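# Roll an office chair into the next room's yellow bay

## Task

Get the office chair into the adjoining room and leave it standing in the yellow taped bay, with each of its five wheels fully inside the tape and none touching the tape itself. The robot must not tip over or be left leaning, or the attempt fails. The chair has to stay in the bay on its own at the end; it does not count if the robot is what keeps it there.

## Robot and tools

Robot: a Hello Robot Stretch 3 with one arm. It has a two-wheeled base (0.33 m long, 0.34 m wide), a lift that moves up and down a mast, and a telescoping arm that reaches out to the robot's right side. The wrist has yaw, pitch and roll, and ends in a two-finger gripper. To move the gripper forward or back you drive the base. Turning in place pivots about the point midway between the drive wheels, 0.05 m behind the front edge. With the arm pulled in and the wrist folded, a turn sweeps a circle of radius 0.28 m. An unfolded, level gripper reaches beyond that circle.

Frames: the base frame sits on the floor between the drive wheels, with x forward, y left and z up. hand_pose is reported in this frame, at the point where the closed fingertips meet. The odometry frame is the base frame as it was when the scene began. Heading is positive to the left and runs from -3.142 to 3.142.

execute_actions: the argument actions is a list holding one action, or none (an empty list just reports state and images). An action may have base, joints, or both, plus an optional contact_limits. The motions in an action start together but may finish at different times. cameras picks which images come back: head_camera, nav_camera, wrist_camera or all. Leaving it out or passing null also gives all, and [] gives none.
- base takes exactly one command, and both are offsets from where the base last measured itself. translate_m is metres along the robot's own x axis, from -1 to 1, with positive meaning forward. rotate_rad is an in-place turn from -3.2 to 3.2, with positive meaning counter-clockwise (to the left). The base cannot drive sideways.
- joints is a single dictionary of absolute targets, keyed by joint name. lift_m is arm height, 0 to 1.1. arm_m is extension, 0 to 0.52. wrist_yaw_rad runs -1.345 to 4.42: 0 points along the arm, positive swings toward the front, and 3.0 folds over the base. wrist_pitch_rad runs -1.57 to 0.451: 0 is level and negative tips the fingertips down. wrist_roll_rad runs -2.911 to 2.911. gripper_m runs -0.089 to 0.179, where larger means wider; the actual tip gap is a bit less than this value, and it is zero below 0.007. head_pan_rad runs -3.953 to 1.73: 0 is forward, positive is left, and -1.57 looks along the arm. head_tilt_rad runs -1.53 to 0.419, with negative looking down.
- contact_limits takes only arm_m: a motor effort in percent, from 1 to 100. When that effort is reached the arm's motion stops. Lower values are gentler, but a value that is too low stops the arm immediately.
A joint or the base that you omit may keep pushing toward its previous target. A call with an unknown key or a value out of range is refused entirely and nothing moves. One action lasts at most 15 s. If a result reports a stop, any later motion, wait or finish calls in the same reply are skipped.

wait(seconds 0 to 10): commands nothing and returns the usual state and images. zoom_image(camera, region [x0,y0,x1,y1] in pixels from the top-left, at most 504x504): gives a closer look at that camera's latest image. finished_scene(scene): ends the scene for good and reports success, so call it only once the chair rests in the bay without any help from the robot.

Result lines:
- base_status and joint_status say how each motion ended. done for the base means the wheels turned as commanded, even if they slipped. off_target means it stopped short and may still be pushing. After contact_stop, time_out or torque_fault the old target is dropped.
- on_its_own covers what the call did not command; its held at value is the held target, not the measured position.
- motor_effort is percent, signed toward higher values, with the peak in brackets. It is biased and noisy. Positive wheel effort pushes forward.
- base_odometry counts wheel turns, so slipping shows up as travel. turned_by_wheels and turned_by_imu report turning since the last result.
- base_tilt gives forward and right lean in degrees, with an offset of a few degrees.
- lidar_m gives 12 distances for 30-degree sectors at a height of 0.17 m. Sector 1 is straight ahead and they go counter-clockwise (4 left, 7 behind, 10 right). - means nothing is seen. It misses clear objects and thin legs, and the robot's own parts can block sectors 5, 6, 9 and 10.
- wrist_depth_mm and head_depth_mm are 7x7 grids of median depth (the head grid is sideways).

Cameras: head_camera and nav_camera move with the head pan and tilt; wrist_camera rides on the gripper. Calibration figures in the original instructions are approximate.

Speed: the base only reaches 0.30 m/s and 1.9 rad/s when the arm is stowed (lift_m under 0.30, arm_m under 0.03, wrist_yaw_rad over 2.54). Otherwise it is capped at 0.10 m/s and 0.63 rad/s.

Safety:
- Fold or unfold the wrist only with lift_m between 0.32 and 0.95, wrist_pitch_rad -0.4 and roll near 0. After folding you may lower the lift to 0.25.
- If wrist_yaw_rad is below -0.4, keep pitch at -0.5 or lower.
- The arm and the lift stop when they meet firm resistance and then go slack. The base, wrist and head do not stop: they keep pushing, and a wrist servo can fault.
- Pushing something immovable with the gripper above about 0.45 m can tip the robot. So can driving while gripping or hooking something that is stuck, or snagging furniture, especially when reversing.
- If you see a lean, reverse the last move in small steps and free the gripper. Lower the lift to about 0.2 if the tilt remains.
- Avoid drops, slams and hard shoves, and do not let the chair tip over.

Each tool is called after "Emit:" as a command line: name --argument value for each argument, lists and objects as JSON in quotes; but a table of rows of numbers goes row by row, as --pt "numbers of a row", without its own name.

## Session

Emit:
execute_actions --actions '[]'

Scene clock: 0.00 s.
base_odometry: x=+0.000 y=+0.000 heading=+0.000 (m, m, rad; odometry frame)
turned_by_wheels: +0.000 (rad since the last result)
turned_by_imu: +0.000 (rad since the last result)
base_tilt: forward=-0.5 right=-1.7 (deg)
lidar_m: 0.69 0.96 0.94 0.99 1.41 1.28 2.15 1.63 1.59 0.89 0.67 0.66
head_depth_mm: 591 599 603 609 618 625 629 / 625 630 638 645 652 661 668 / 662 668 676 685 693 701 709 / 702 711 720 730 737 748 756 / 749 757 769 779 789 799 812 / 803 815 826 839 851 865 876 / 865 879 894 908 920 934 949
base_status: not commanded
joint_positions: lift_m=+0.513 arm_m=+0.001 wrist_yaw_rad=+2.971 wrist_pitch_rad=-0.523 wrist_roll_rad=-0.009 gripper_m=+0.037 head_pan_rad=+0.009 head_tilt_rad=-0.006
joint_status: not commanded
motor_effort: left_wheel=+0 right_wheel=+1 lift_m=+32 arm_m=-1 wrist_yaw_rad=+0 wrist_pitch_rad=+5 wrist_roll_rad=+0 gripper_m=+0 head_pan_rad=+0 head_tilt_rad=+2 (%)
hand_pose: x=+0.0143 y=+0.0604 z=+0.5025 quat_wxyz=(+0.240, +0.693, +0.125, +0.668) (m; base frame)
wrist_depth_mm: - - - - 880 796 746 / - - - - 959 859 795 / - - - - - 945 846 / - - 956 954 921 918 866 / 829 837 861 816 811 790 778 / 741 739 - 709 - 687 676 / 641 628 - 627 609 604 615
pictures: head_camera (sideways: a quarter turn clockwise sets it upright), nav_camera (sideways: a quarter turn counterclockwise sets it upright), wrist_camera
Images, in order (width x height): head_camera 896x504, nav_camera 672x504, wrist_camera 644x364.

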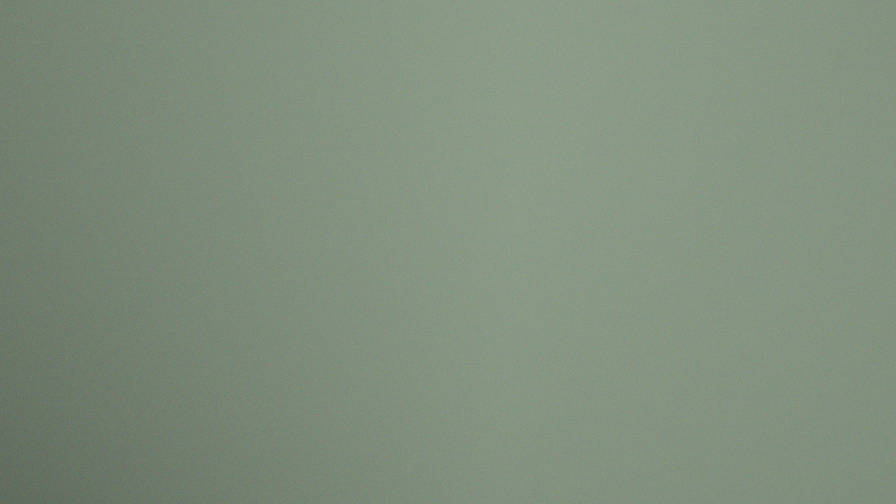

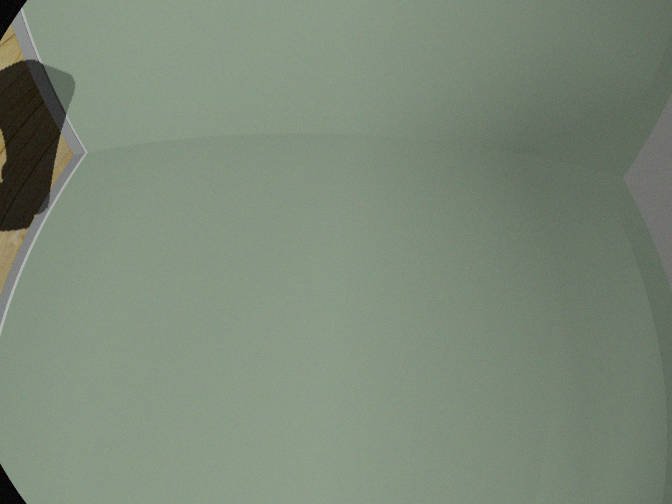

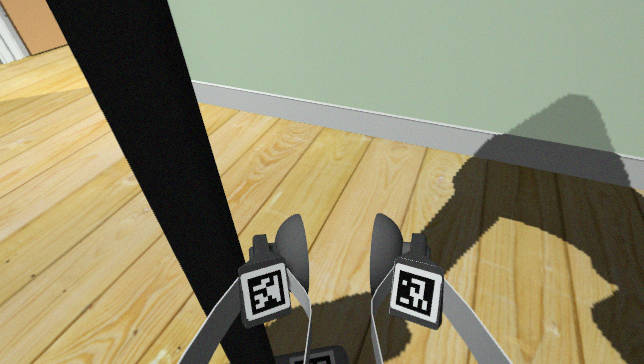

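Facing a corner. Look behind.

Emit:
execute_actions --actions '[{"joints": {"head_pan_rad": -3.14, "head_tilt_rad": -0.5}}]' --cameras '["head_camera", "nav_camera"]'

Scene clock: 4.93 s.
base_odometry: x=+0.000 y=+0.000 heading=+0.000 (m, m, rad; odometry frame)
turned_by_wheels: +0.000 (rad since the last result)
turned_by_imu: +0.000 (rad since the last result)
base_tilt: forward=-0.5 right=-1.8 (deg)
lidar_m: 0.69 0.96 0.94 0.99 1.41 1.28 2.16 1.63 1.59 0.89 0.67 0.66
head_depth_mm: 2691 2843 1344 1463 1358 1520 1316 / 2854 3050 1296 1468 1762 1520 1323 / 2932 3167 3381 2471 1937 1570 1324 / 2599 2805 3017 2515 1932 1578 1331 / 2285 2423 2584 2549 1946 1573 1331 / 1999 2134 2255 2356 1952 1576 1332 / 1805 1916 2026 2140 1953 1592 1341
base_status: not commanded
joint_positions: lift_m=+0.513 arm_m=+0.001 wrist_yaw_rad=+2.971 wrist_pitch_rad=-0.523 wrist_roll_rad=-0.009 gripper_m=+0.037 head_pan_rad=-3.133 head_tilt_rad=-0.494
joint_status: all done
motor_effort: left_wheel=-1(0) right_wheel=+1(1) lift_m=+33(33) arm_m=+0(1) wrist_yaw_rad=+0(0) wrist_pitch_rad=+5(5) wrist_roll_rad=+0(0) gripper_m=+0(0) head_pan_rad=-5(56) head_tilt_rad=-3(35) (%)
hand_pose: x=+0.0143 y=+0.0604 z=+0.5025 quat_wxyz=(+0.240, +0.693, +0.125, +0.668) (m; base frame)
wrist_depth_mm: - - - - 873 798 741 / - - - - 956 848 787 / - - - - - 941 836 / - - 960 952 943 913 874 / 851 850 847 794 823 801 806 / 723 742 - 698 - 702 673 / 638 636 - 638 612 616 604
pictures: head_camera (sideways: a quarter turn clockwise sets it upright), nav_camera (sideways: a quarter turn counterclockwise sets it upright)
camera_calibration (this result's frames):
head_camera: T_world_to_cam=[[0.528107, -0.036676, -0.848385, 1.12255], [-0.00560072, -0.999196, 0.0397092, -0.0519436], [-0.849159, -0.0162191, -0.527888, 0.651739], [0, 0, 0, 1]] pos_world=[-0.0396887, -0.000160524, 1.29846]
nav_camera: T_world_to_cam=[[-0.492511, -0.0555379, 0.868532, -1.08452], [-0.0140933, 0.99834, 0.0558466, -0.0167046], [-0.870192, 0.0152645, -0.492476, 0.605277], [0, 0, 0, 1]] pos_world=[-0.00766563, -0.0527943, 1.24096]
Images, in order (width x height): head_camera 896x504, nav_camera 672x504.

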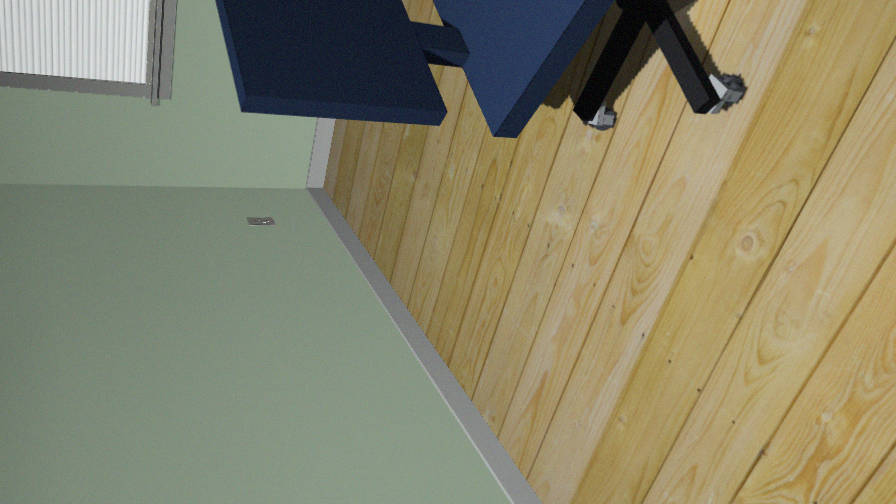

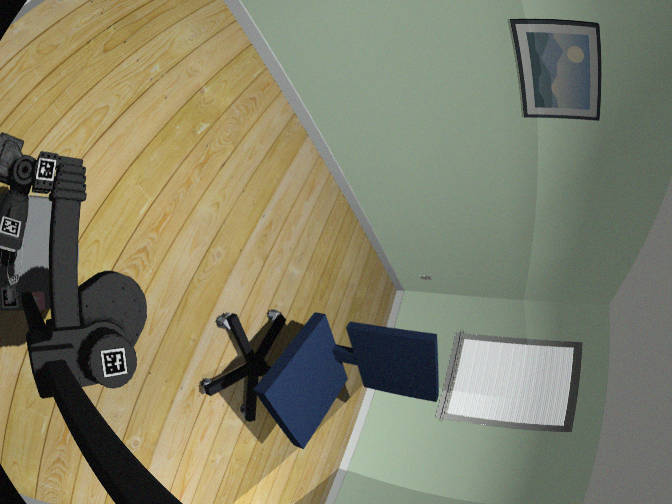

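Emit:
execute_actions --actions '[{"joints": {"head_pan_rad": -3.95, "head_tilt_rad": -0.5}}]' --cameras '["head_camera", "nav_camera"]'

Scene clock: 8.33 s.
base_odometry: x=+0.000 y=+0.000 heading=+0.000 (m, m, rad; odometry frame)
turned_by_wheels: +0.000 (rad since the last result)
turned_by_imu: +0.000 (rad since the last result)
base_tilt: forward=-0.5 right=-1.7 (deg)
lidar_m: 0.69 0.96 0.94 0.99 1.40 1.28 2.15 1.63 1.59 0.89 0.67 0.66
head_depth_mm: - - - - - - - / - - - - - - - / 2407 2617 2824 2493 1917 1565 1327 / 2751 2976 3227 2526 1932 1577 1323 / 2699 2961 3202 2551 1951 1546 1334 / 2643 2867 3099 2564 1342 1534 1335 / 2585 2801 3056 2559 1304 1554 1336
base_status: not commanded
joint_positions: lift_m=+0.513 arm_m=+0.001 wrist_yaw_rad=+2.971 wrist_pitch_rad=-0.523 wrist_roll_rad=-0.009 gripper_m=+0.037 head_pan_rad=-3.937 head_tilt_rad=-0.494
joint_status: all done
joint sent to its limit — the command would take head_pan_rad past its lower limit, so that joint was sent only as far as its limit.
motor_effort: left_wheel=+0(0) right_wheel=+1(1) lift_m=+32(33) arm_m=-1(1) wrist_yaw_rad=+0(0) wrist_pitch_rad=+5(5) wrist_roll_rad=+0(0) gripper_m=+0(0) head_pan_rad=-5(60) head_tilt_rad=-3(3) (%)
hand_pose: x=+0.0143 y=+0.0604 z=+0.5025 quat_wxyz=(+0.240, +0.693, +0.125, +0.668) (m; base frame)
wrist_depth_mm: - - - - 902 810 728 / - - - - 955 882 797 / - - - - - 949 851 / - - 975 945 943 923 867 / 839 841 844 806 841 817 775 / 732 722 - 710 - 702 684 / 638 641 - 641 614 605 609
pictures: head_camera (sideways: a quarter turn clockwise sets it upright), nav_camera (sideways: a quarter turn counterclockwise sets it upright)
camera_calibration (this result's frames):
head_camera: T_world_to_cam=[[0.339891, -0.405868, -0.848378, 1.12369], [-0.723653, -0.689021, 0.039709, -0.0475632], [-0.600666, 0.600434, -0.5279, 0.650239], [0, 0, 0, 1]] pos_world=[-0.0257753, 0.0328724, 1.29846]
nav_camera: T_world_to_cam=[[-0.381628, 0.316266, 0.868525, -1.08519], [0.709376, 0.702615, 0.0558465, -0.0211177], [-0.592576, 0.637423, -0.492489, 0.6036], [0, 0, 0, 1]] pos_world=[-0.0414776, -0.0267034, 1.24096]
Images, in order (width x height): head_camera 896x504, nav_camera 672x504.

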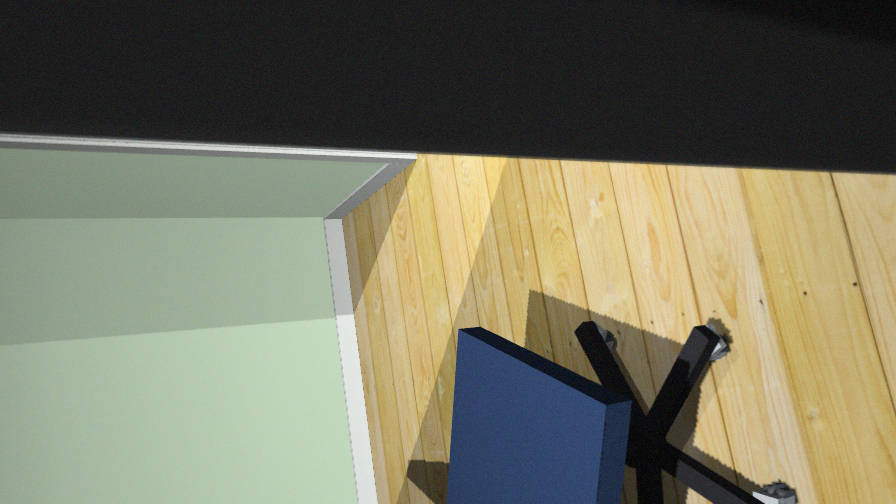

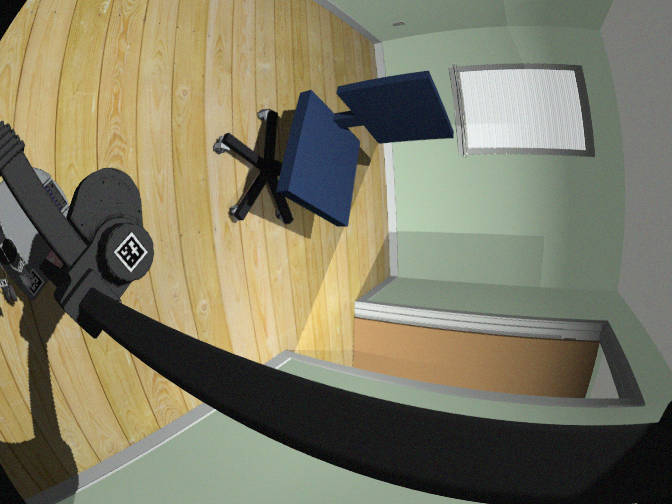

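Emit:
execute_actions --actions '[{"joints": {"lift_m": 0.27, "wrist_pitch_rad": -0.4, "wrist_yaw_rad": 3.0, "head_pan_rad": 0.0, "head_tilt_rad": -0.6}, "base": {"rotate_rad": 2.0}}]' --cameras '["head_camera", "nav_camera"]'

Scene clock: 23.37 s.
base_odometry: x=+0.000 y=+0.000 heading=+2.000 (m, m, rad; odometry frame)
turned_by_wheels: +2.000 (rad since the last result)
turned_by_imu: +1.986 (rad since the last result)
base_tilt: forward=-0.6 right=-1.7 (deg)
lidar_m: 1.27 1.28 2.37 1.67 1.60 0.98 0.69 0.66 0.67 0.89 0.94 0.96
head_depth_mm: 1017 1095 1183 1296 1429 1449 1242 / 1120 1223 1328 1468 1598 1453 1246 / 1251 1364 1507 1694 1730 1452 1255 / 1415 1566 1771 2024 1754 1448 1253 / 2179 2390 2626 2194 1747 1466 1253 / 2113 2338 2583 2188 1764 1473 1257 / 2288 2743 2910 2203 1767 1479 1263
base_status: done
joint_positions: lift_m=+0.271 arm_m=+0.001 wrist_yaw_rad=+2.999 wrist_pitch_rad=-0.420 wrist_roll_rad=-0.009 gripper_m=+0.037 head_pan_rad=-0.007 head_tilt_rad=-0.593
joint_status: all done
motor_effort: left_wheel=-4(11) right_wheel=+4(10) lift_m=+12(29) arm_m=-1(1) wrist_yaw_rad=+1(1) wrist_pitch_rad=+9(9) wrist_roll_rad=+0(0) gripper_m=+0(0) head_pan_rad=+5(59) head_tilt_rad=-4(17) (%)
hand_pose: x=+0.0106 y=+0.0754 z=+0.2829 quat_wxyz=(+0.196, +0.697, +0.099, +0.682) (m; base frame)
wrist_depth_mm: - - - - - - - / - - - - - - - / 932 901 917 903 876 864 852 / 744 720 700 712 681 672 670 / 600 583 600 568 583 565 548 / 504 504 - - - 473 472 / 441 - - - 414 413 412
pictures: head_camera (sideways: a quarter turn clockwise sets it upright), nav_camera (sideways: a quarter turn counterclockwise sets it upright)
camera_calibration (this result's frames):
head_camera: T_world_to_cam=[[-0.608843, 0.0456162, -0.791978, 1.05595], [0.0253013, 0.998954, 0.0380868, -0.050015], [0.792887, 0.00315085, -0.609361, 0.747718], [0, 0, 0, 1]] pos_world=[0.0513153, -0.000561436, 1.29382]
nav_camera: T_world_to_cam=[[0.576879, 0.0471352, 0.815469, -1.02185], [0.00376552, -0.998477, 0.0550495, -0.0157687], [0.816821, -0.0286862, -0.576177, 0.703888], [0, 0, 0, 1]] pos_world=[0.0145935, 0.0526124, 1.23972]
Images, in order (width x height): head_camera 896x504, nav_camera 672x504.

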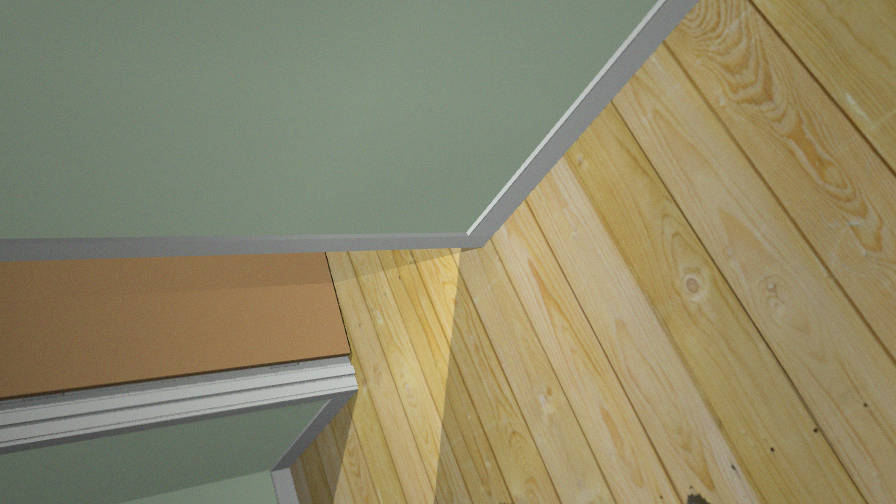

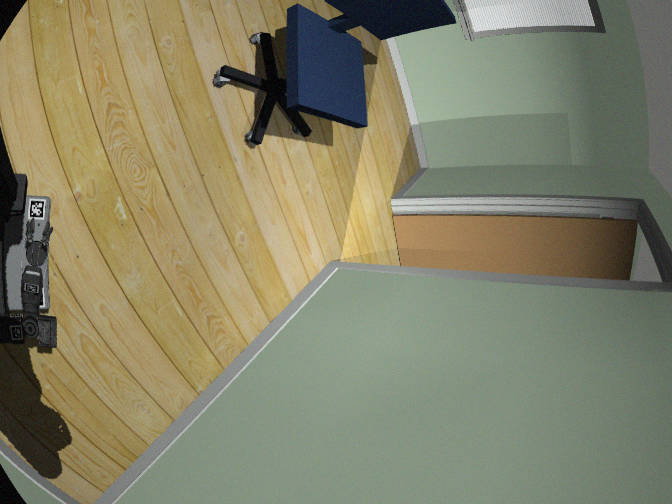

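Emit:
execute_actions --actions '[{"joints": {"head_tilt_rad": -0.8}, "base": {"rotate_rad": 0.74}}]' --cameras '["head_camera", "nav_camera"]'

Scene clock: 33.67 s.
base_odometry: x=+0.000 y=+0.000 heading=+2.740 (m, m, rad; odometry frame)
turned_by_wheels: +0.740 (rad since the last result)
turned_by_imu: +0.734 (rad since the last result)
base_tilt: forward=-0.6 right=-1.7 (deg)
lidar_m: 1.28 1.96 1.61 1.58 0.81 0.66 0.66 0.72 0.94 0.94 1.03 1.60
head_depth_mm: 2764 2523 2046 1725 1472 1290 1156 / 2769 2541 1951 1721 1481 1299 1153 / 2825 2591 1350 1645 1482 1296 1157 / 2812 1644 1352 1660 1481 1306 1157 / 1288 1459 1402 1727 1483 1302 1164 / 1141 1287 1981 1737 1491 1317 1155 / 2926 2608 2104 1749 1494 1310 1172
base_status: done
joint_positions: lift_m=+0.271 arm_m=+0.002 wrist_yaw_rad=+2.999 wrist_pitch_rad=-0.420 wrist_roll_rad=-0.009 gripper_m=+0.037 head_pan_rad=-0.007 head_tilt_rad=-0.790
joint_status: all done
motor_effort: left_wheel=-4(13) right_wheel=+4(10) lift_m=+12(12) arm_m=-1(1) wrist_yaw_rad=+1(0) wrist_pitch_rad=+9(9) wrist_roll_rad=+0(0) gripper_m=+0(0) head_pan_rad=+5(5) head_tilt_rad=-7(28) (%)
hand_pose: x=+0.0106 y=+0.0754 z=+0.2830 quat_wxyz=(+0.196, +0.697, +0.099, +0.682) (m; base frame)
wrist_depth_mm: 730 - - - - - - / 765 - - - - - - / 747 886 918 911 866 874 851 / 706 709 701 694 683 681 658 / 592 594 597 574 584 562 550 / 499 495 - - - 478 470 / 446 - - - 420 409 417
pictures: head_camera (sideways: a quarter turn clockwise sets it upright), nav_camera (sideways: a quarter turn counterclockwise sets it upright)
camera_calibration (this result's frames):
head_camera: T_world_to_cam=[[-0.752311, 0.046518, -0.657164, 0.881121], [0.0322728, 0.998909, 0.0337633, -0.0444195], [0.658017, 0.00419195, -0.752991, 0.935356], [0, 0, 0, 1]] pos_world=[0.0488303, -0.000537921, 1.28486]
nav_camera: T_world_to_cam=[[0.725572, 0.0461928, 0.686594, -0.854784], [0.0144913, -0.998549, 0.0518666, -0.0116766], [0.687993, -0.0276833, -0.725189, 0.898502], [0, 0, 0, 1]] pos_world=[0.00221346, 0.0526988, 1.23908]
Images, in order (width x height): head_camera 896x504, nav_camera 672x504.

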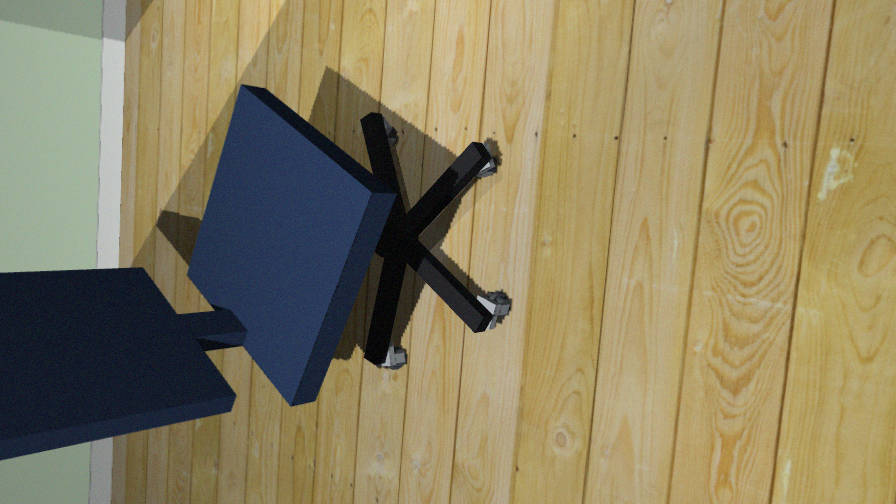

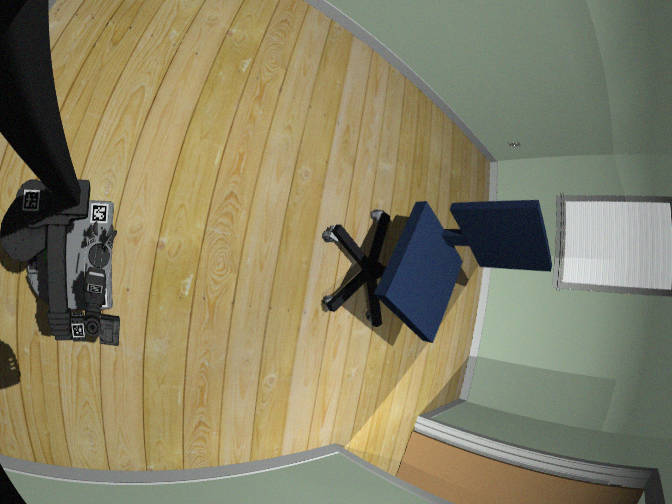

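Emit:
execute_actions --actions '[{"base": {"rotate_rad": -0.02}}]' --cameras '[]'

Emit:
execute_actions --actions '[{"joints": {"head_tilt_rad": -1.2}, "base": {"translate_m": 0.9}}]' --cameras '["head_camera", "nav_camera"]'

Scene clock: 40.70 s.
base_odometry: x=+0.000 y=+0.000 heading=+2.720 (m, m, rad; odometry frame)
turned_by_wheels: -0.020 (rad since the last result)
turned_by_imu: -0.020 (rad since the last result)
base_tilt: forward=-0.5 right=-1.6 (deg)
lidar_m: 1.28 1.98 1.61 1.59 0.82 0.66 0.66 0.72 0.95 0.94 1.03 1.59
head_depth_mm: 2795 2543 2035 1711 1466 1290 1150 / 2780 2555 2002 1732 1473 1293 1155 / 2795 2558 1347 1651 1479 1301 1159 / 2851 2562 1326 1663 1484 1300 1165 / 1321 1484 1404 1688 1495 1302 1159 / 1164 1292 1972 1731 1494 1313 1167 / 2813 2515 2106 1743 1491 1304 1164
base_status: done
joint_positions: lift_m=+0.271 arm_m=+0.002 wrist_yaw_rad=+2.999 wrist_pitch_rad=-0.420 wrist_roll_rad=-0.009 gripper_m=+0.037 head_pan_rad=-0.007 head_tilt_rad=-0.790
joint_status: not commanded
motor_effort: left_wheel=-2(6) right_wheel=+3(6) lift_m=+13(12) arm_m=-1(1) wrist_yaw_rad=+0(0) wrist_pitch_rad=+9(9) wrist_roll_rad=+0(0) gripper_m=+0(0) head_pan_rad=+4(5) head_tilt_rad=-5(5) (%)
hand_pose: x=+0.0106 y=+0.0754 z=+0.2830 quat_wxyz=(+0.196, +0.697, +0.099, +0.682) (m; base frame)
wrist_depth_mm: 768 - - - - - - / 767 - - - - - - / 770 881 926 913 904 870 873 / 688 721 710 689 685 677 668 / 595 594 598 579 588 555 545 / 505 488 - - - 479 472 / 447 - - - 419 415 405
pictures: none
No camera images: the call's "cameras" was empty. Leave "cameras" out to get every camera's image.

Scene clock: 45.47 s.
base_odometry: x=-0.821 y=+0.369 heading=+2.720 (m, m, rad; odometry frame)
turned_by_wheels: +0.000 (rad since the last result)
turned_by_imu: +0.005 (rad since the last result)
base_tilt: forward=-0.5 right=-1.7 (deg)
lidar_m: 0.38 1.81 1.47 1.45 1.60 1.56 1.55 1.34 1.08 1.07 1.16 1.80
head_depth_mm: 1657 1540 902 868 1251 1186 1123 / 1656 1531 905 845 807 1211 - / 1663 1540 907 843 794 1191 - / 1656 1539 906 843 809 1213 - / 691 944 909 847 1134 1209 - / 596 691 869 846 1256 1183 - / 520 593 686 864 1269 1187 1130
base_status: done
joint_positions: lift_m=+0.271 arm_m=+0.002 wrist_yaw_rad=+2.999 wrist_pitch_rad=-0.420 wrist_roll_rad=-0.009 gripper_m=+0.037 head_pan_rad=-0.007 head_tilt_rad=-1.186
joint_status: all done
motor_effort: left_wheel=-2(7) right_wheel=+3(8) lift_m=+12(13) arm_m=-1(2) wrist_yaw_rad=+0(1) wrist_pitch_rad=+9(9) wrist_roll_rad=+0(0) gripper_m=+0(0) head_pan_rad=+5(5) head_tilt_rad=-9(39) (%)
hand_pose: x=+0.0106 y=+0.0755 z=+0.2831 quat_wxyz=(+0.196, +0.697, +0.099, +0.683) (m; base frame)
wrist_depth_mm: - - - - - - - / - - - - - - - / 968 916 926 888 894 863 832 / 724 712 712 695 690 679 672 / 594 578 597 575 587 562 530 / 499 502 - - - 477 478 / 445 - - - 404 312 399
pictures: head_camera (sideways: a quarter turn clockwise sets it upright), nav_camera (sideways: a quarter turn counterclockwise sets it upright)
camera_calibration (this result's frames):
head_camera: T_world_to_cam=[[-0.947494, 0.0477379, -0.31619, 0.438148], [0.0431958, 0.998838, 0.0213629, -0.0283279], [0.316842, 0.00658319, -0.948455, 1.19147], [0, 0, 0, 1]] pos_world=[0.0388592, -0.000464952, 1.2692]
nav_camera: T_world_to_cam=[[0.934206, 0.0448784, 0.3539, -0.422655], [0.0329668, -0.998671, 0.0396184, 0.00418036], [0.355207, -0.0253448, -0.934444, 1.17253], [0, 0, 0, 1]] pos_world=[-0.0217811, 0.0528603, 1.24507]
Images, in order (width x height): head_camera 896x504, nav_camera 672x504.

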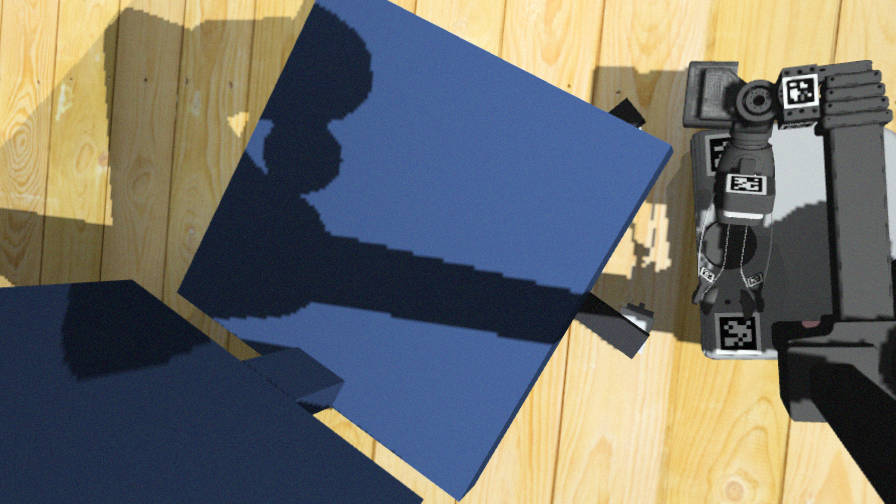

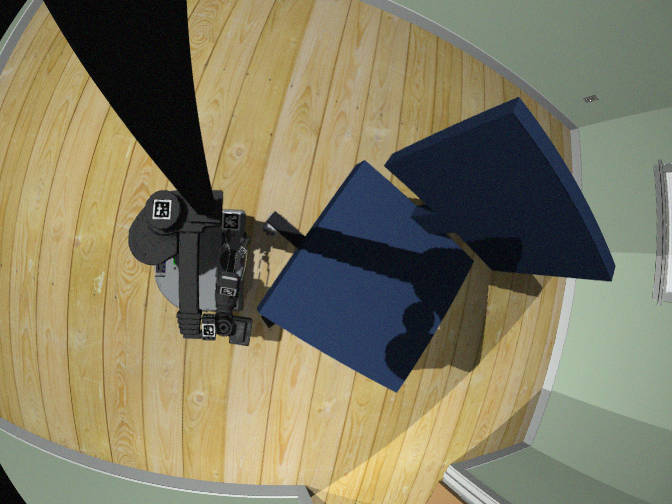

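Emit:
execute_actions --actions '[{"joints": {"lift_m": 0.56, "head_pan_rad": -1.0, "head_tilt_rad": -0.6}}]' --cameras '["head_camera", "nav_camera"]'

Scene clock: 54.83 s.
base_odometry: x=-0.821 y=+0.369 heading=+2.720 (m, m, rad; odometry frame)
turned_by_wheels: +0.000 (rad since the last result)
turned_by_imu: +0.000 (rad since the last result)
base_tilt: forward=-0.6 right=-1.7 (deg)
lidar_m: 0.38 1.80 1.47 1.46 1.59 1.56 1.55 1.34 1.08 1.07 1.16 1.80
head_depth_mm: 3047 3337 1187 1293 1451 1428 1235 / 2152 3377 2665 2108 1662 1438 1243 / 1888 2114 2355 2105 1733 1447 1242 / 1740 1943 2146 2142 1721 1443 1246 / 1617 1755 1946 2081 1734 1452 1249 / 1528 1666 1869 2076 1716 1459 799 / 1570 1787 2096 2154 1739 1464 800
base_status: not commanded
joint_positions: lift_m=+0.559 arm_m=+0.002 wrist_yaw_rad=+2.999 wrist_pitch_rad=-0.419 wrist_roll_rad=-0.009 gripper_m=+0.037 head_pan_rad=-0.993 head_tilt_rad=-0.606
joint_status: all done
motor_effort: left_wheel=-3(3) right_wheel=+3(3) lift_m=+47(51) arm_m=-1(1) wrist_yaw_rad=+0(1) wrist_pitch_rad=+9(8) wrist_roll_rad=+0(0) gripper_m=+0(0) head_pan_rad=-5(58) head_tilt_rad=+4(40) (%)
hand_pose: x=+0.0106 y=+0.0755 z=+0.5716 quat_wxyz=(+0.196, +0.697, +0.099, +0.683) (m; base frame)
wrist_depth_mm: - - - - - - - / - - - - - - - / - - - - - - - / - - - - - - 375 / - - - - - 973 307 / 838 833 - 815 - 810 267 / 730 731 - 725 703 694 231
pictures: head_camera (sideways: a quarter turn clockwise sets it upright), nav_camera (sideways: a quarter turn counterclockwise sets it upright)
camera_calibration (this result's frames):
head_camera: T_world_to_cam=[[-0.303902, 0.541658, -0.783741, 1.04335], [0.847129, 0.530038, 0.0378384, -0.054704], [0.435908, -0.652431, -0.619934, 0.76365], [0, 0, 0, 1]] pos_world=[0.0305356, -0.0379143, 1.2932]
nav_camera: T_world_to_cam=[[0.363758, -0.464062, 0.807667, -1.01038], [-0.830002, -0.555052, 0.0549, -0.0104872], [0.422821, -0.690335, -0.587077, 0.720472], [0, 0, 0, 1]] pos_world=[0.0541996, 0.0226665, 1.2396]
Images, in order (width x height): head_camera 896x504, nav_camera 672x504.

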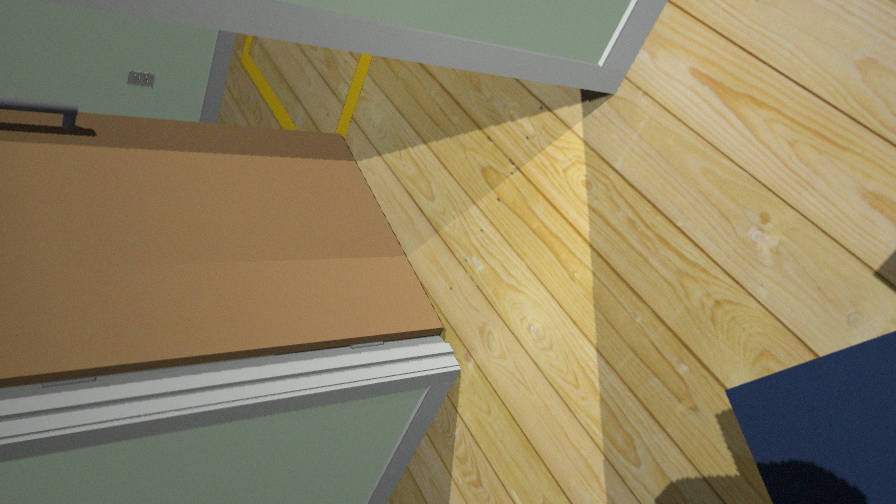

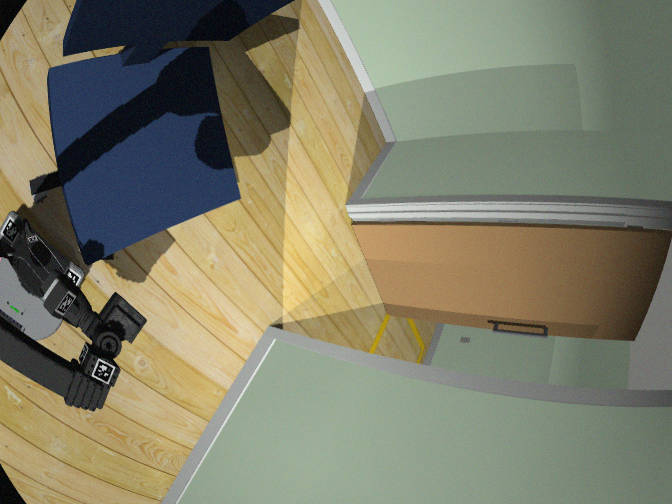

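Emit:
execute_actions --actions '[{"joints": {"head_pan_rad": 0, "head_tilt_rad": -1.3}, "base": {"translate_m": 0.2}}]' --cameras '["head_camera", "nav_camera"]'

Scene clock: 72.77 s.
base_odometry: x=-1.003 y=+0.451 heading=+2.719 (m, m, rad; odometry frame)
turned_by_wheels: +0.000 (rad since the last result)
turned_by_imu: +0.001 (rad since the last result)
base_tilt: forward=-0.6 right=-1.8 (deg)
lidar_m: 0.28 1.77 1.43 1.42 1.56 1.76 1.74 1.37 1.11 1.11 1.63 0.28
head_depth_mm: 1500 1425 854 815 1238 - - / 1496 1428 854 818 786 1179 - / 1502 899 856 816 782 - - / 678 895 853 816 788 - - / 574 708 847 820 962 - - / 499 598 824 819 1240 1203 - / 442 516 622 1273 1244 1201 -
base_status: translate_m off_target (by the wheels' count: +0.1999 of +0.2000)
joint_positions: lift_m=+0.559 arm_m=+0.002 wrist_yaw_rad=+2.999 wrist_pitch_rad=-0.419 wrist_roll_rad=-0.009 gripper_m=+0.037 head_pan_rad=-0.007 head_tilt_rad=-1.286
joint_status: all done
on_its_own: right_wheel is at rest, and its effort (+23) is outside its rest range (-18 to +18)
motor_effort: left_wheel=+12(62) right_wheel=+23(26) lift_m=+46(47) arm_m=-2(1) wrist_yaw_rad=+0(0) wrist_pitch_rad=+8(8) wrist_roll_rad=+0(0) gripper_m=+0(0) head_pan_rad=+5(60) head_tilt_rad=-8(49) (%)
hand_pose: x=+0.0105 y=+0.0755 z=+0.5717 quat_wxyz=(+0.196, +0.697, +0.099, +0.683) (m; base frame)
wrist_depth_mm: - - - - - - 276 / - - - - - - - / - - - - - - - / - - - - - - - / - - - - - 331 305 / 847 825 - 838 - 270 260 / 742 729 - 718 701 231 229
pictures: head_camera (sideways: a quarter turn clockwise sets it upright), nav_camera (sideways: a quarter turn counterclockwise sets it upright)
camera_calibration (this result's frames):
head_camera: T_world_to_cam=[[-0.974329, 0.0478886, -0.219976, 0.313017], [0.0451152, 0.998826, 0.0176171, -0.0234604], [0.220561, 0.0072406, -0.975346, 1.22694], [0, 0, 0, 1]] pos_world=[0.0354247, -0.000440827, 1.26596]
nav_camera: T_world_to_cam=[[0.964873, 0.0447015, 0.258886, -0.299105], [0.0367554, -0.998695, 0.0354552, 0.00958213], [0.260133, -0.0246943, -0.965257, 1.2131], [0, 0, 0, 1]] pos_world=[-0.027321, 0.0528967, 1.24805]
Images, in order (width x height): head_camera 896x504, nav_camera 672x504.

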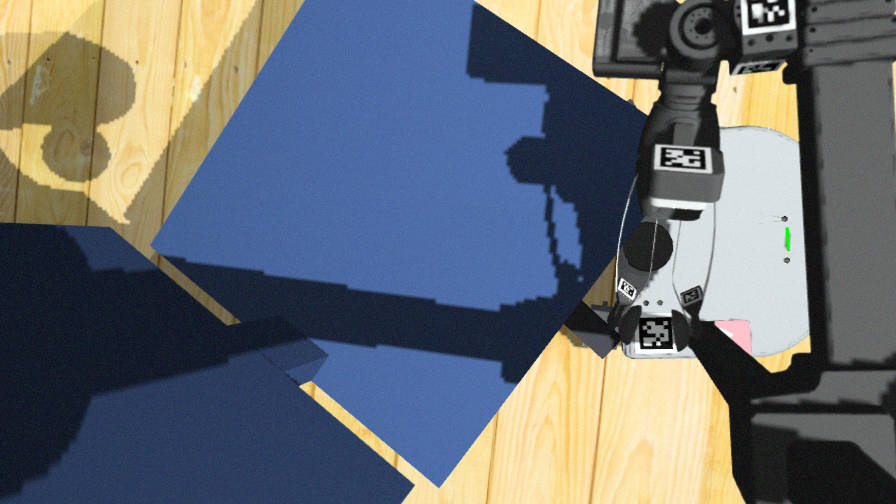

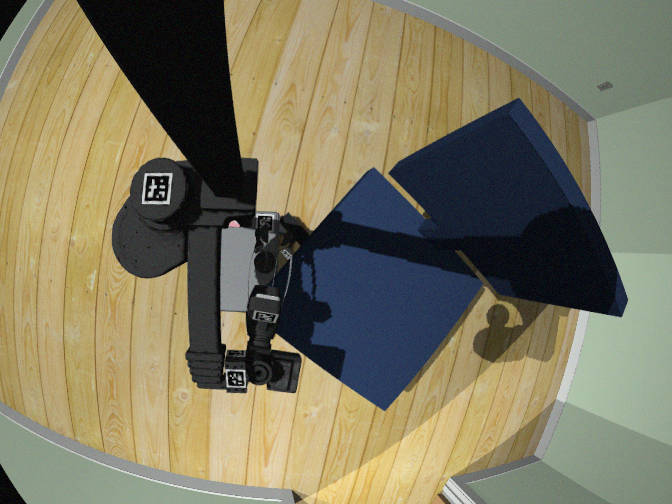

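Emit:
execute_actions --actions '[{"base": {"translate_m": 0.2}}]' --cameras '["head_camera", "nav_camera"]'

Scene clock: 78.73 s.
base_odometry: x=-1.186 y=+0.532 heading=+2.719 (m, m, rad; odometry frame)
turned_by_wheels: +0.000 (rad since the last result)
turned_by_imu: +0.001 (rad since the last result)
base_tilt: forward=-0.6 right=-1.7 (deg)
lidar_m: 1.83 1.73 1.40 1.39 1.53 1.96 1.94 1.41 1.14 1.12 1.51 0.26
head_depth_mm: 1495 1427 855 816 785 - - / 718 1423 855 814 783 1179 - / 578 877 855 819 783 - - / 504 651 843 816 789 - - / 448 560 823 818 1161 - - / 403 490 628 830 1245 1192 - / 366 437 554 1296 1244 1200 -
base_status: done
joint_positions: lift_m=+0.559 arm_m=+0.002 wrist_yaw_rad=+2.999 wrist_pitch_rad=-0.419 wrist_roll_rad=-0.009 gripper_m=+0.037 head_pan_rad=-0.007 head_tilt_rad=-1.286
joint_status: not commanded
motor_effort: left_wheel=+15(25) right_wheel=+14(31) lift_m=+47(47) arm_m=-2(1) wrist_yaw_rad=+1(1) wrist_pitch_rad=+8(8) wrist_roll_rad=+0(0) gripper_m=+0(0) head_pan_rad=+4(5) head_tilt_rad=-8(8) (%)
hand_pose: x=+0.0105 y=+0.0755 z=+0.5717 quat_wxyz=(+0.196, +0.697, +0.099, +0.683) (m; base frame)
wrist_depth_mm: - - - - - - - / - - - - - - - / - - - - - - - / - - - - - - - / - - - - - 945 310 / 857 835 - 836 - 780 260 / 748 740 - 704 720 235 227
pictures: head_camera (sideways: a quarter turn clockwise sets it upright), nav_camera (sideways: a quarter turn counterclockwise sets it upright)
camera_calibration (this result's frames):
head_camera: T_world_to_cam=[[-0.974329, 0.0478885, -0.219976, 0.313016], [0.0451152, 0.998826, 0.0176171, -0.0234604], [0.220561, 0.00724061, -0.975346, 1.22694], [0, 0, 0, 1]] pos_world=[0.0354247, -0.000440825, 1.26596]
nav_camera: T_world_to_cam=[[0.964873, 0.0447016, 0.258886, -0.299105], [0.0367555, -0.998695, 0.0354552, 0.00958213], [0.260133, -0.0246943, -0.965257, 1.2131], [0, 0, 0, 1]] pos_world=[-0.027321, 0.0528967, 1.24805]
Images, in order (width x height): head_camera 896x504, nav_camera 672x504.

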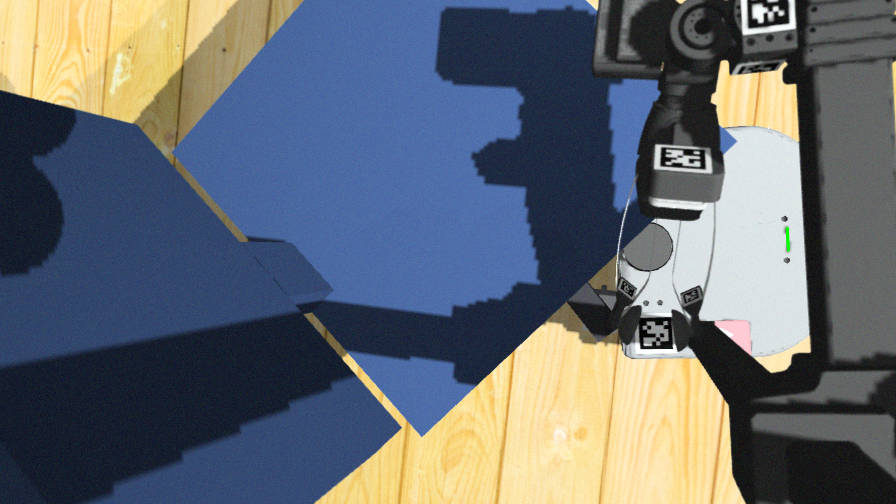

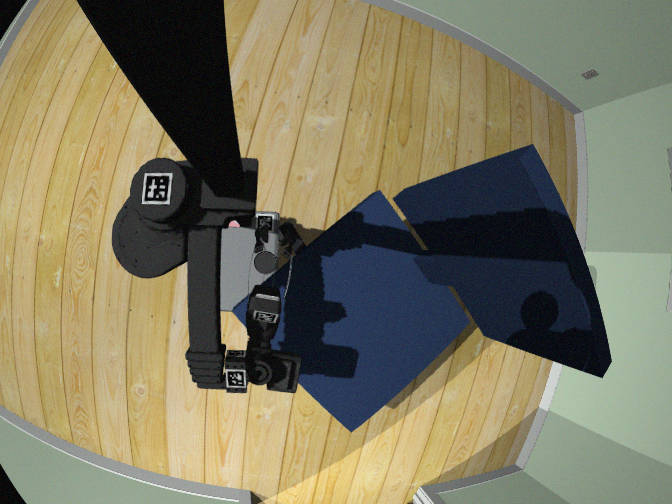

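Emit:
execute_actions --actions '[{"base": {"translate_m": 0.2}}]' --cameras '["head_camera", "nav_camera"]'

Scene clock: 120.00 s.
base_odometry: x=-1.368 y=+0.614 heading=+2.719 (m, m, rad; odometry frame)
turned_by_wheels: +0.000 (rad since the last result)
turned_by_imu: +0.001 (rad since the last result)
base_tilt: forward=-0.5 right=-1.7 (deg)
lidar_m: 1.63 1.69 1.37 1.36 1.50 2.16 2.15 1.45 1.16 1.17 0.25 0.24
head_depth_mm: 522 744 852 817 785 - - / 470 643 857 817 777 744 - / 427 567 840 816 780 - - / 391 506 714 819 785 - - / 362 457 621 824 1246 - - / 346 416 574 1291 1241 1192 - / 341 396 1365 1307 1244 1200 -
base_status: done
joint_positions: lift_m=+0.559 arm_m=+0.002 wrist_yaw_rad=+2.999 wrist_pitch_rad=-0.419 wrist_roll_rad=-0.009 gripper_m=+0.037 head_pan_rad=-0.007 head_tilt_rad=-1.286
joint_status: not commanded
on_its_own: right_wheel is at rest, and its effort (+20) is outside its rest range (-18 to +18)
motor_effort: left_wheel=+9(26) right_wheel=+20(27) lift_m=+46(47) arm_m=-1(2) wrist_yaw_rad=+0(0) wrist_pitch_rad=+8(8) wrist_roll_rad=+0(0) gripper_m=+0(0) head_pan_rad=+5(5) head_tilt_rad=-8(7) (%)
hand_pose: x=+0.0105 y=+0.0755 z=+0.5717 quat_wxyz=(+0.196, +0.697, +0.099, +0.683) (m; base frame)
wrist_depth_mm: - - - - - - - / - - - - - - - / - - - - - - - / - - - - - - - / - - - - - 965 956 / 869 847 - 841 - 822 269 / 743 728 - 700 714 709 227
pictures: head_camera (sideways: a quarter turn clockwise sets it upright), nav_camera (sideways: a quarter turn counterclockwise sets it upright)
camera_calibration (this result's frames):
head_camera: T_world_to_cam=[[-0.974329, 0.0478886, -0.219976, 0.313017], [0.0451153, 0.998826, 0.0176171, -0.0234604], [0.220561, 0.00724059, -0.975346, 1.22694], [0, 0, 0, 1]] pos_world=[0.0354247, -0.000440828, 1.26596]
nav_camera: T_world_to_cam=[[0.964873, 0.0447015, 0.258886, -0.299105], [0.0367554, -0.998695, 0.0354552, 0.00958213], [0.260133, -0.0246943, -0.965257, 1.2131], [0, 0, 0, 1]] pos_world=[-0.027321, 0.0528967, 1.24805]
Images, in order (width x height): head_camera 896x504, nav_camera 672x504.

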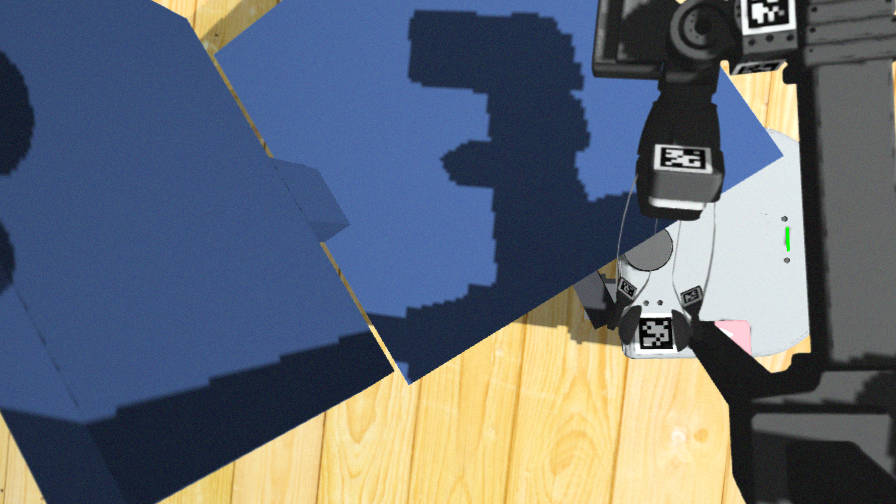

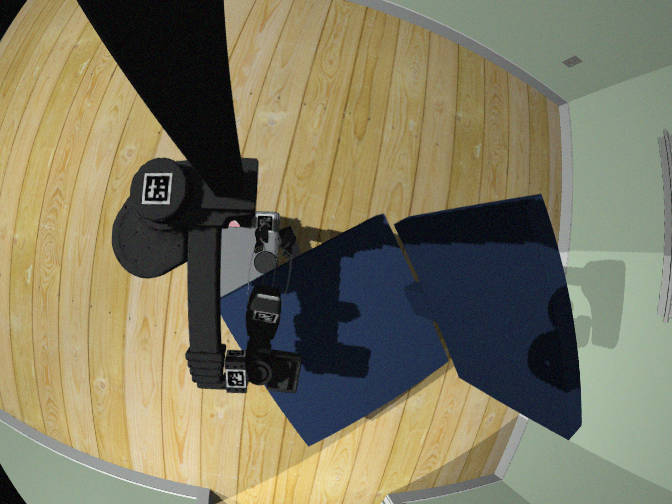

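Emit:
execute_actions --actions '[{"base": {"translate_m": -0.45}, "joints": {"wrist_yaw_rad": 1.57, "gripper_m": 0.15, "head_tilt_rad": -1.0, "head_pan_rad": -0.2}}]'

Scene clock: 158.27 s.
base_odometry: x=-0.958 y=+0.430 heading=+2.719 (m, m, rad; odometry frame)
turned_by_wheels: +0.000 (rad since the last result)
turned_by_imu: -0.003 (rad since the last result)
base_tilt: forward=-0.5 right=-1.8 (deg)
lidar_m: 0.65 1.78 1.44 1.43 1.57 1.71 1.70 1.36 1.11 1.10 1.66 0.65
head_depth_mm: 2048 1866 1642 1418 1326 1213 1130 / 2050 1849 1036 960 1324 1223 1116 / 2038 1859 1034 932 1220 1212 1126 / 891 1141 1039 927 1279 1216 1131 / 813 948 1042 945 1294 1210 1119 / 749 865 1048 1428 1327 1220 1119 / 695 792 1624 1476 1335 1222 1122
base_status: done
joint_positions: lift_m=+0.559 arm_m=+0.002 wrist_yaw_rad=+1.572 wrist_pitch_rad=-0.419 wrist_roll_rad=-0.009 gripper_m=+0.150 head_pan_rad=-0.193 head_tilt_rad=-1.001
joint_status: all done
motor_effort: left_wheel=-2(12) right_wheel=+3(17) lift_m=+47(47) arm_m=-1(1) wrist_yaw_rad=-2(4) wrist_pitch_rad=+8(8) wrist_roll_rad=+1(0) gripper_m=+0(91) head_pan_rad=-5(34) head_tilt_rad=+1(25) (%)
hand_pose: x=+0.2029 y=-0.1464 z=+0.5717 quat_wxyz=(+0.595, +0.592, -0.382, +0.388) (m; base frame)
wrist_depth_mm: - - - 705 - - - / - - - 708 681 - - / - - 543 502 491 486 - / - - 458 391 403 - - / - - 955 355 933 - 942 / 861 - 781 744 789 727 801 / 732 709 712 705 699 710 688
pictures: head_camera (sideways: a quarter turn clockwise sets it upright), nav_camera (sideways: a quarter turn counterclockwise sets it upright), wrist_camera
camera_calibration (this result's frames):
head_camera: T_world_to_cam=[[-0.849303, 0.208105, -0.485156, 0.657621], [0.222941, 0.974438, 0.0277033, -0.0376848], [0.47852, -0.0846328, -0.873989, 1.09375], [0, 0, 0, 1]] pos_world=[0.0435388, -0.00756523, 1.27602]
nav_camera: T_world_to_cam=[[0.84682, -0.113345, 0.519663, -0.638032], [-0.160351, -0.985976, 0.0462481, -0.00328182], [0.507133, -0.122492, -0.853119, 1.06594], [0, 0, 0, 1]] pos_world=[-0.00080089, 0.055016, 1.24109]
wrist_camera: T_world_to_cam=[[0.0460587, -0.998844, -0.0137678, -0.133757], [-0.558307, -0.0143109, -0.829511, 0.6206], [0.828355, 0.0458929, -0.55832, 0.320781], [0, 0, 0, 1]] pos_world=[0.0869254, -0.139443, 0.692051]
Images, in order (width x height): head_camera 896x504, nav_camera 672x504, wrist_camera 644x364.

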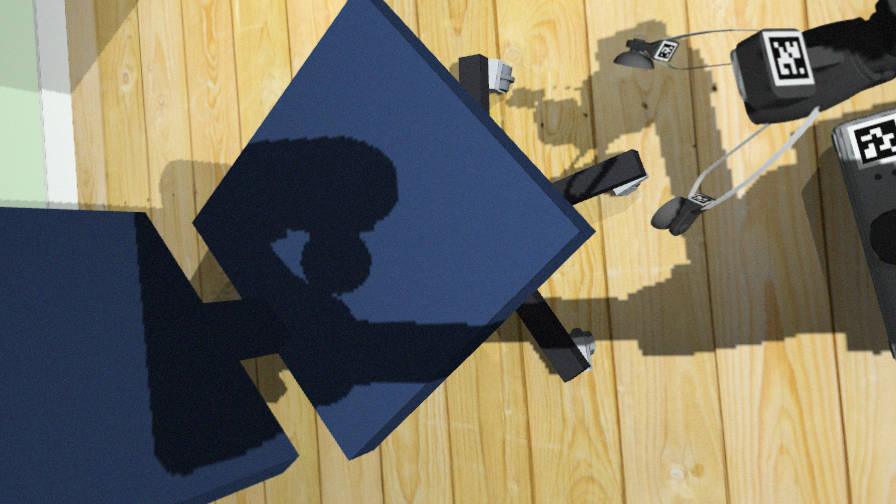

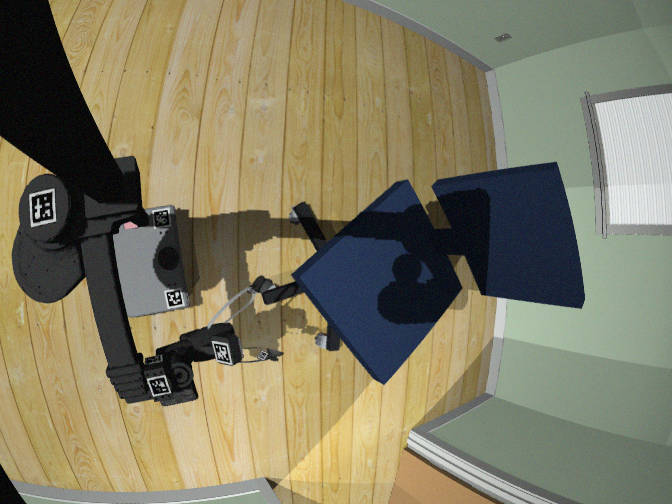

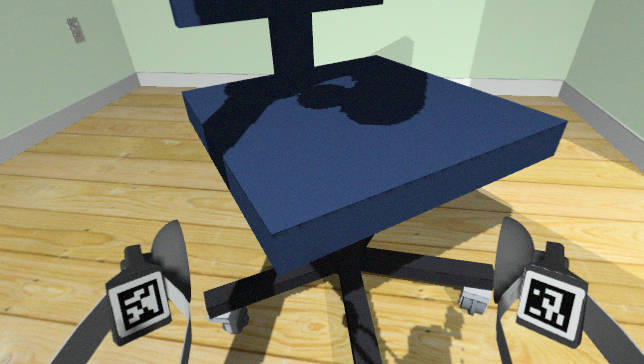

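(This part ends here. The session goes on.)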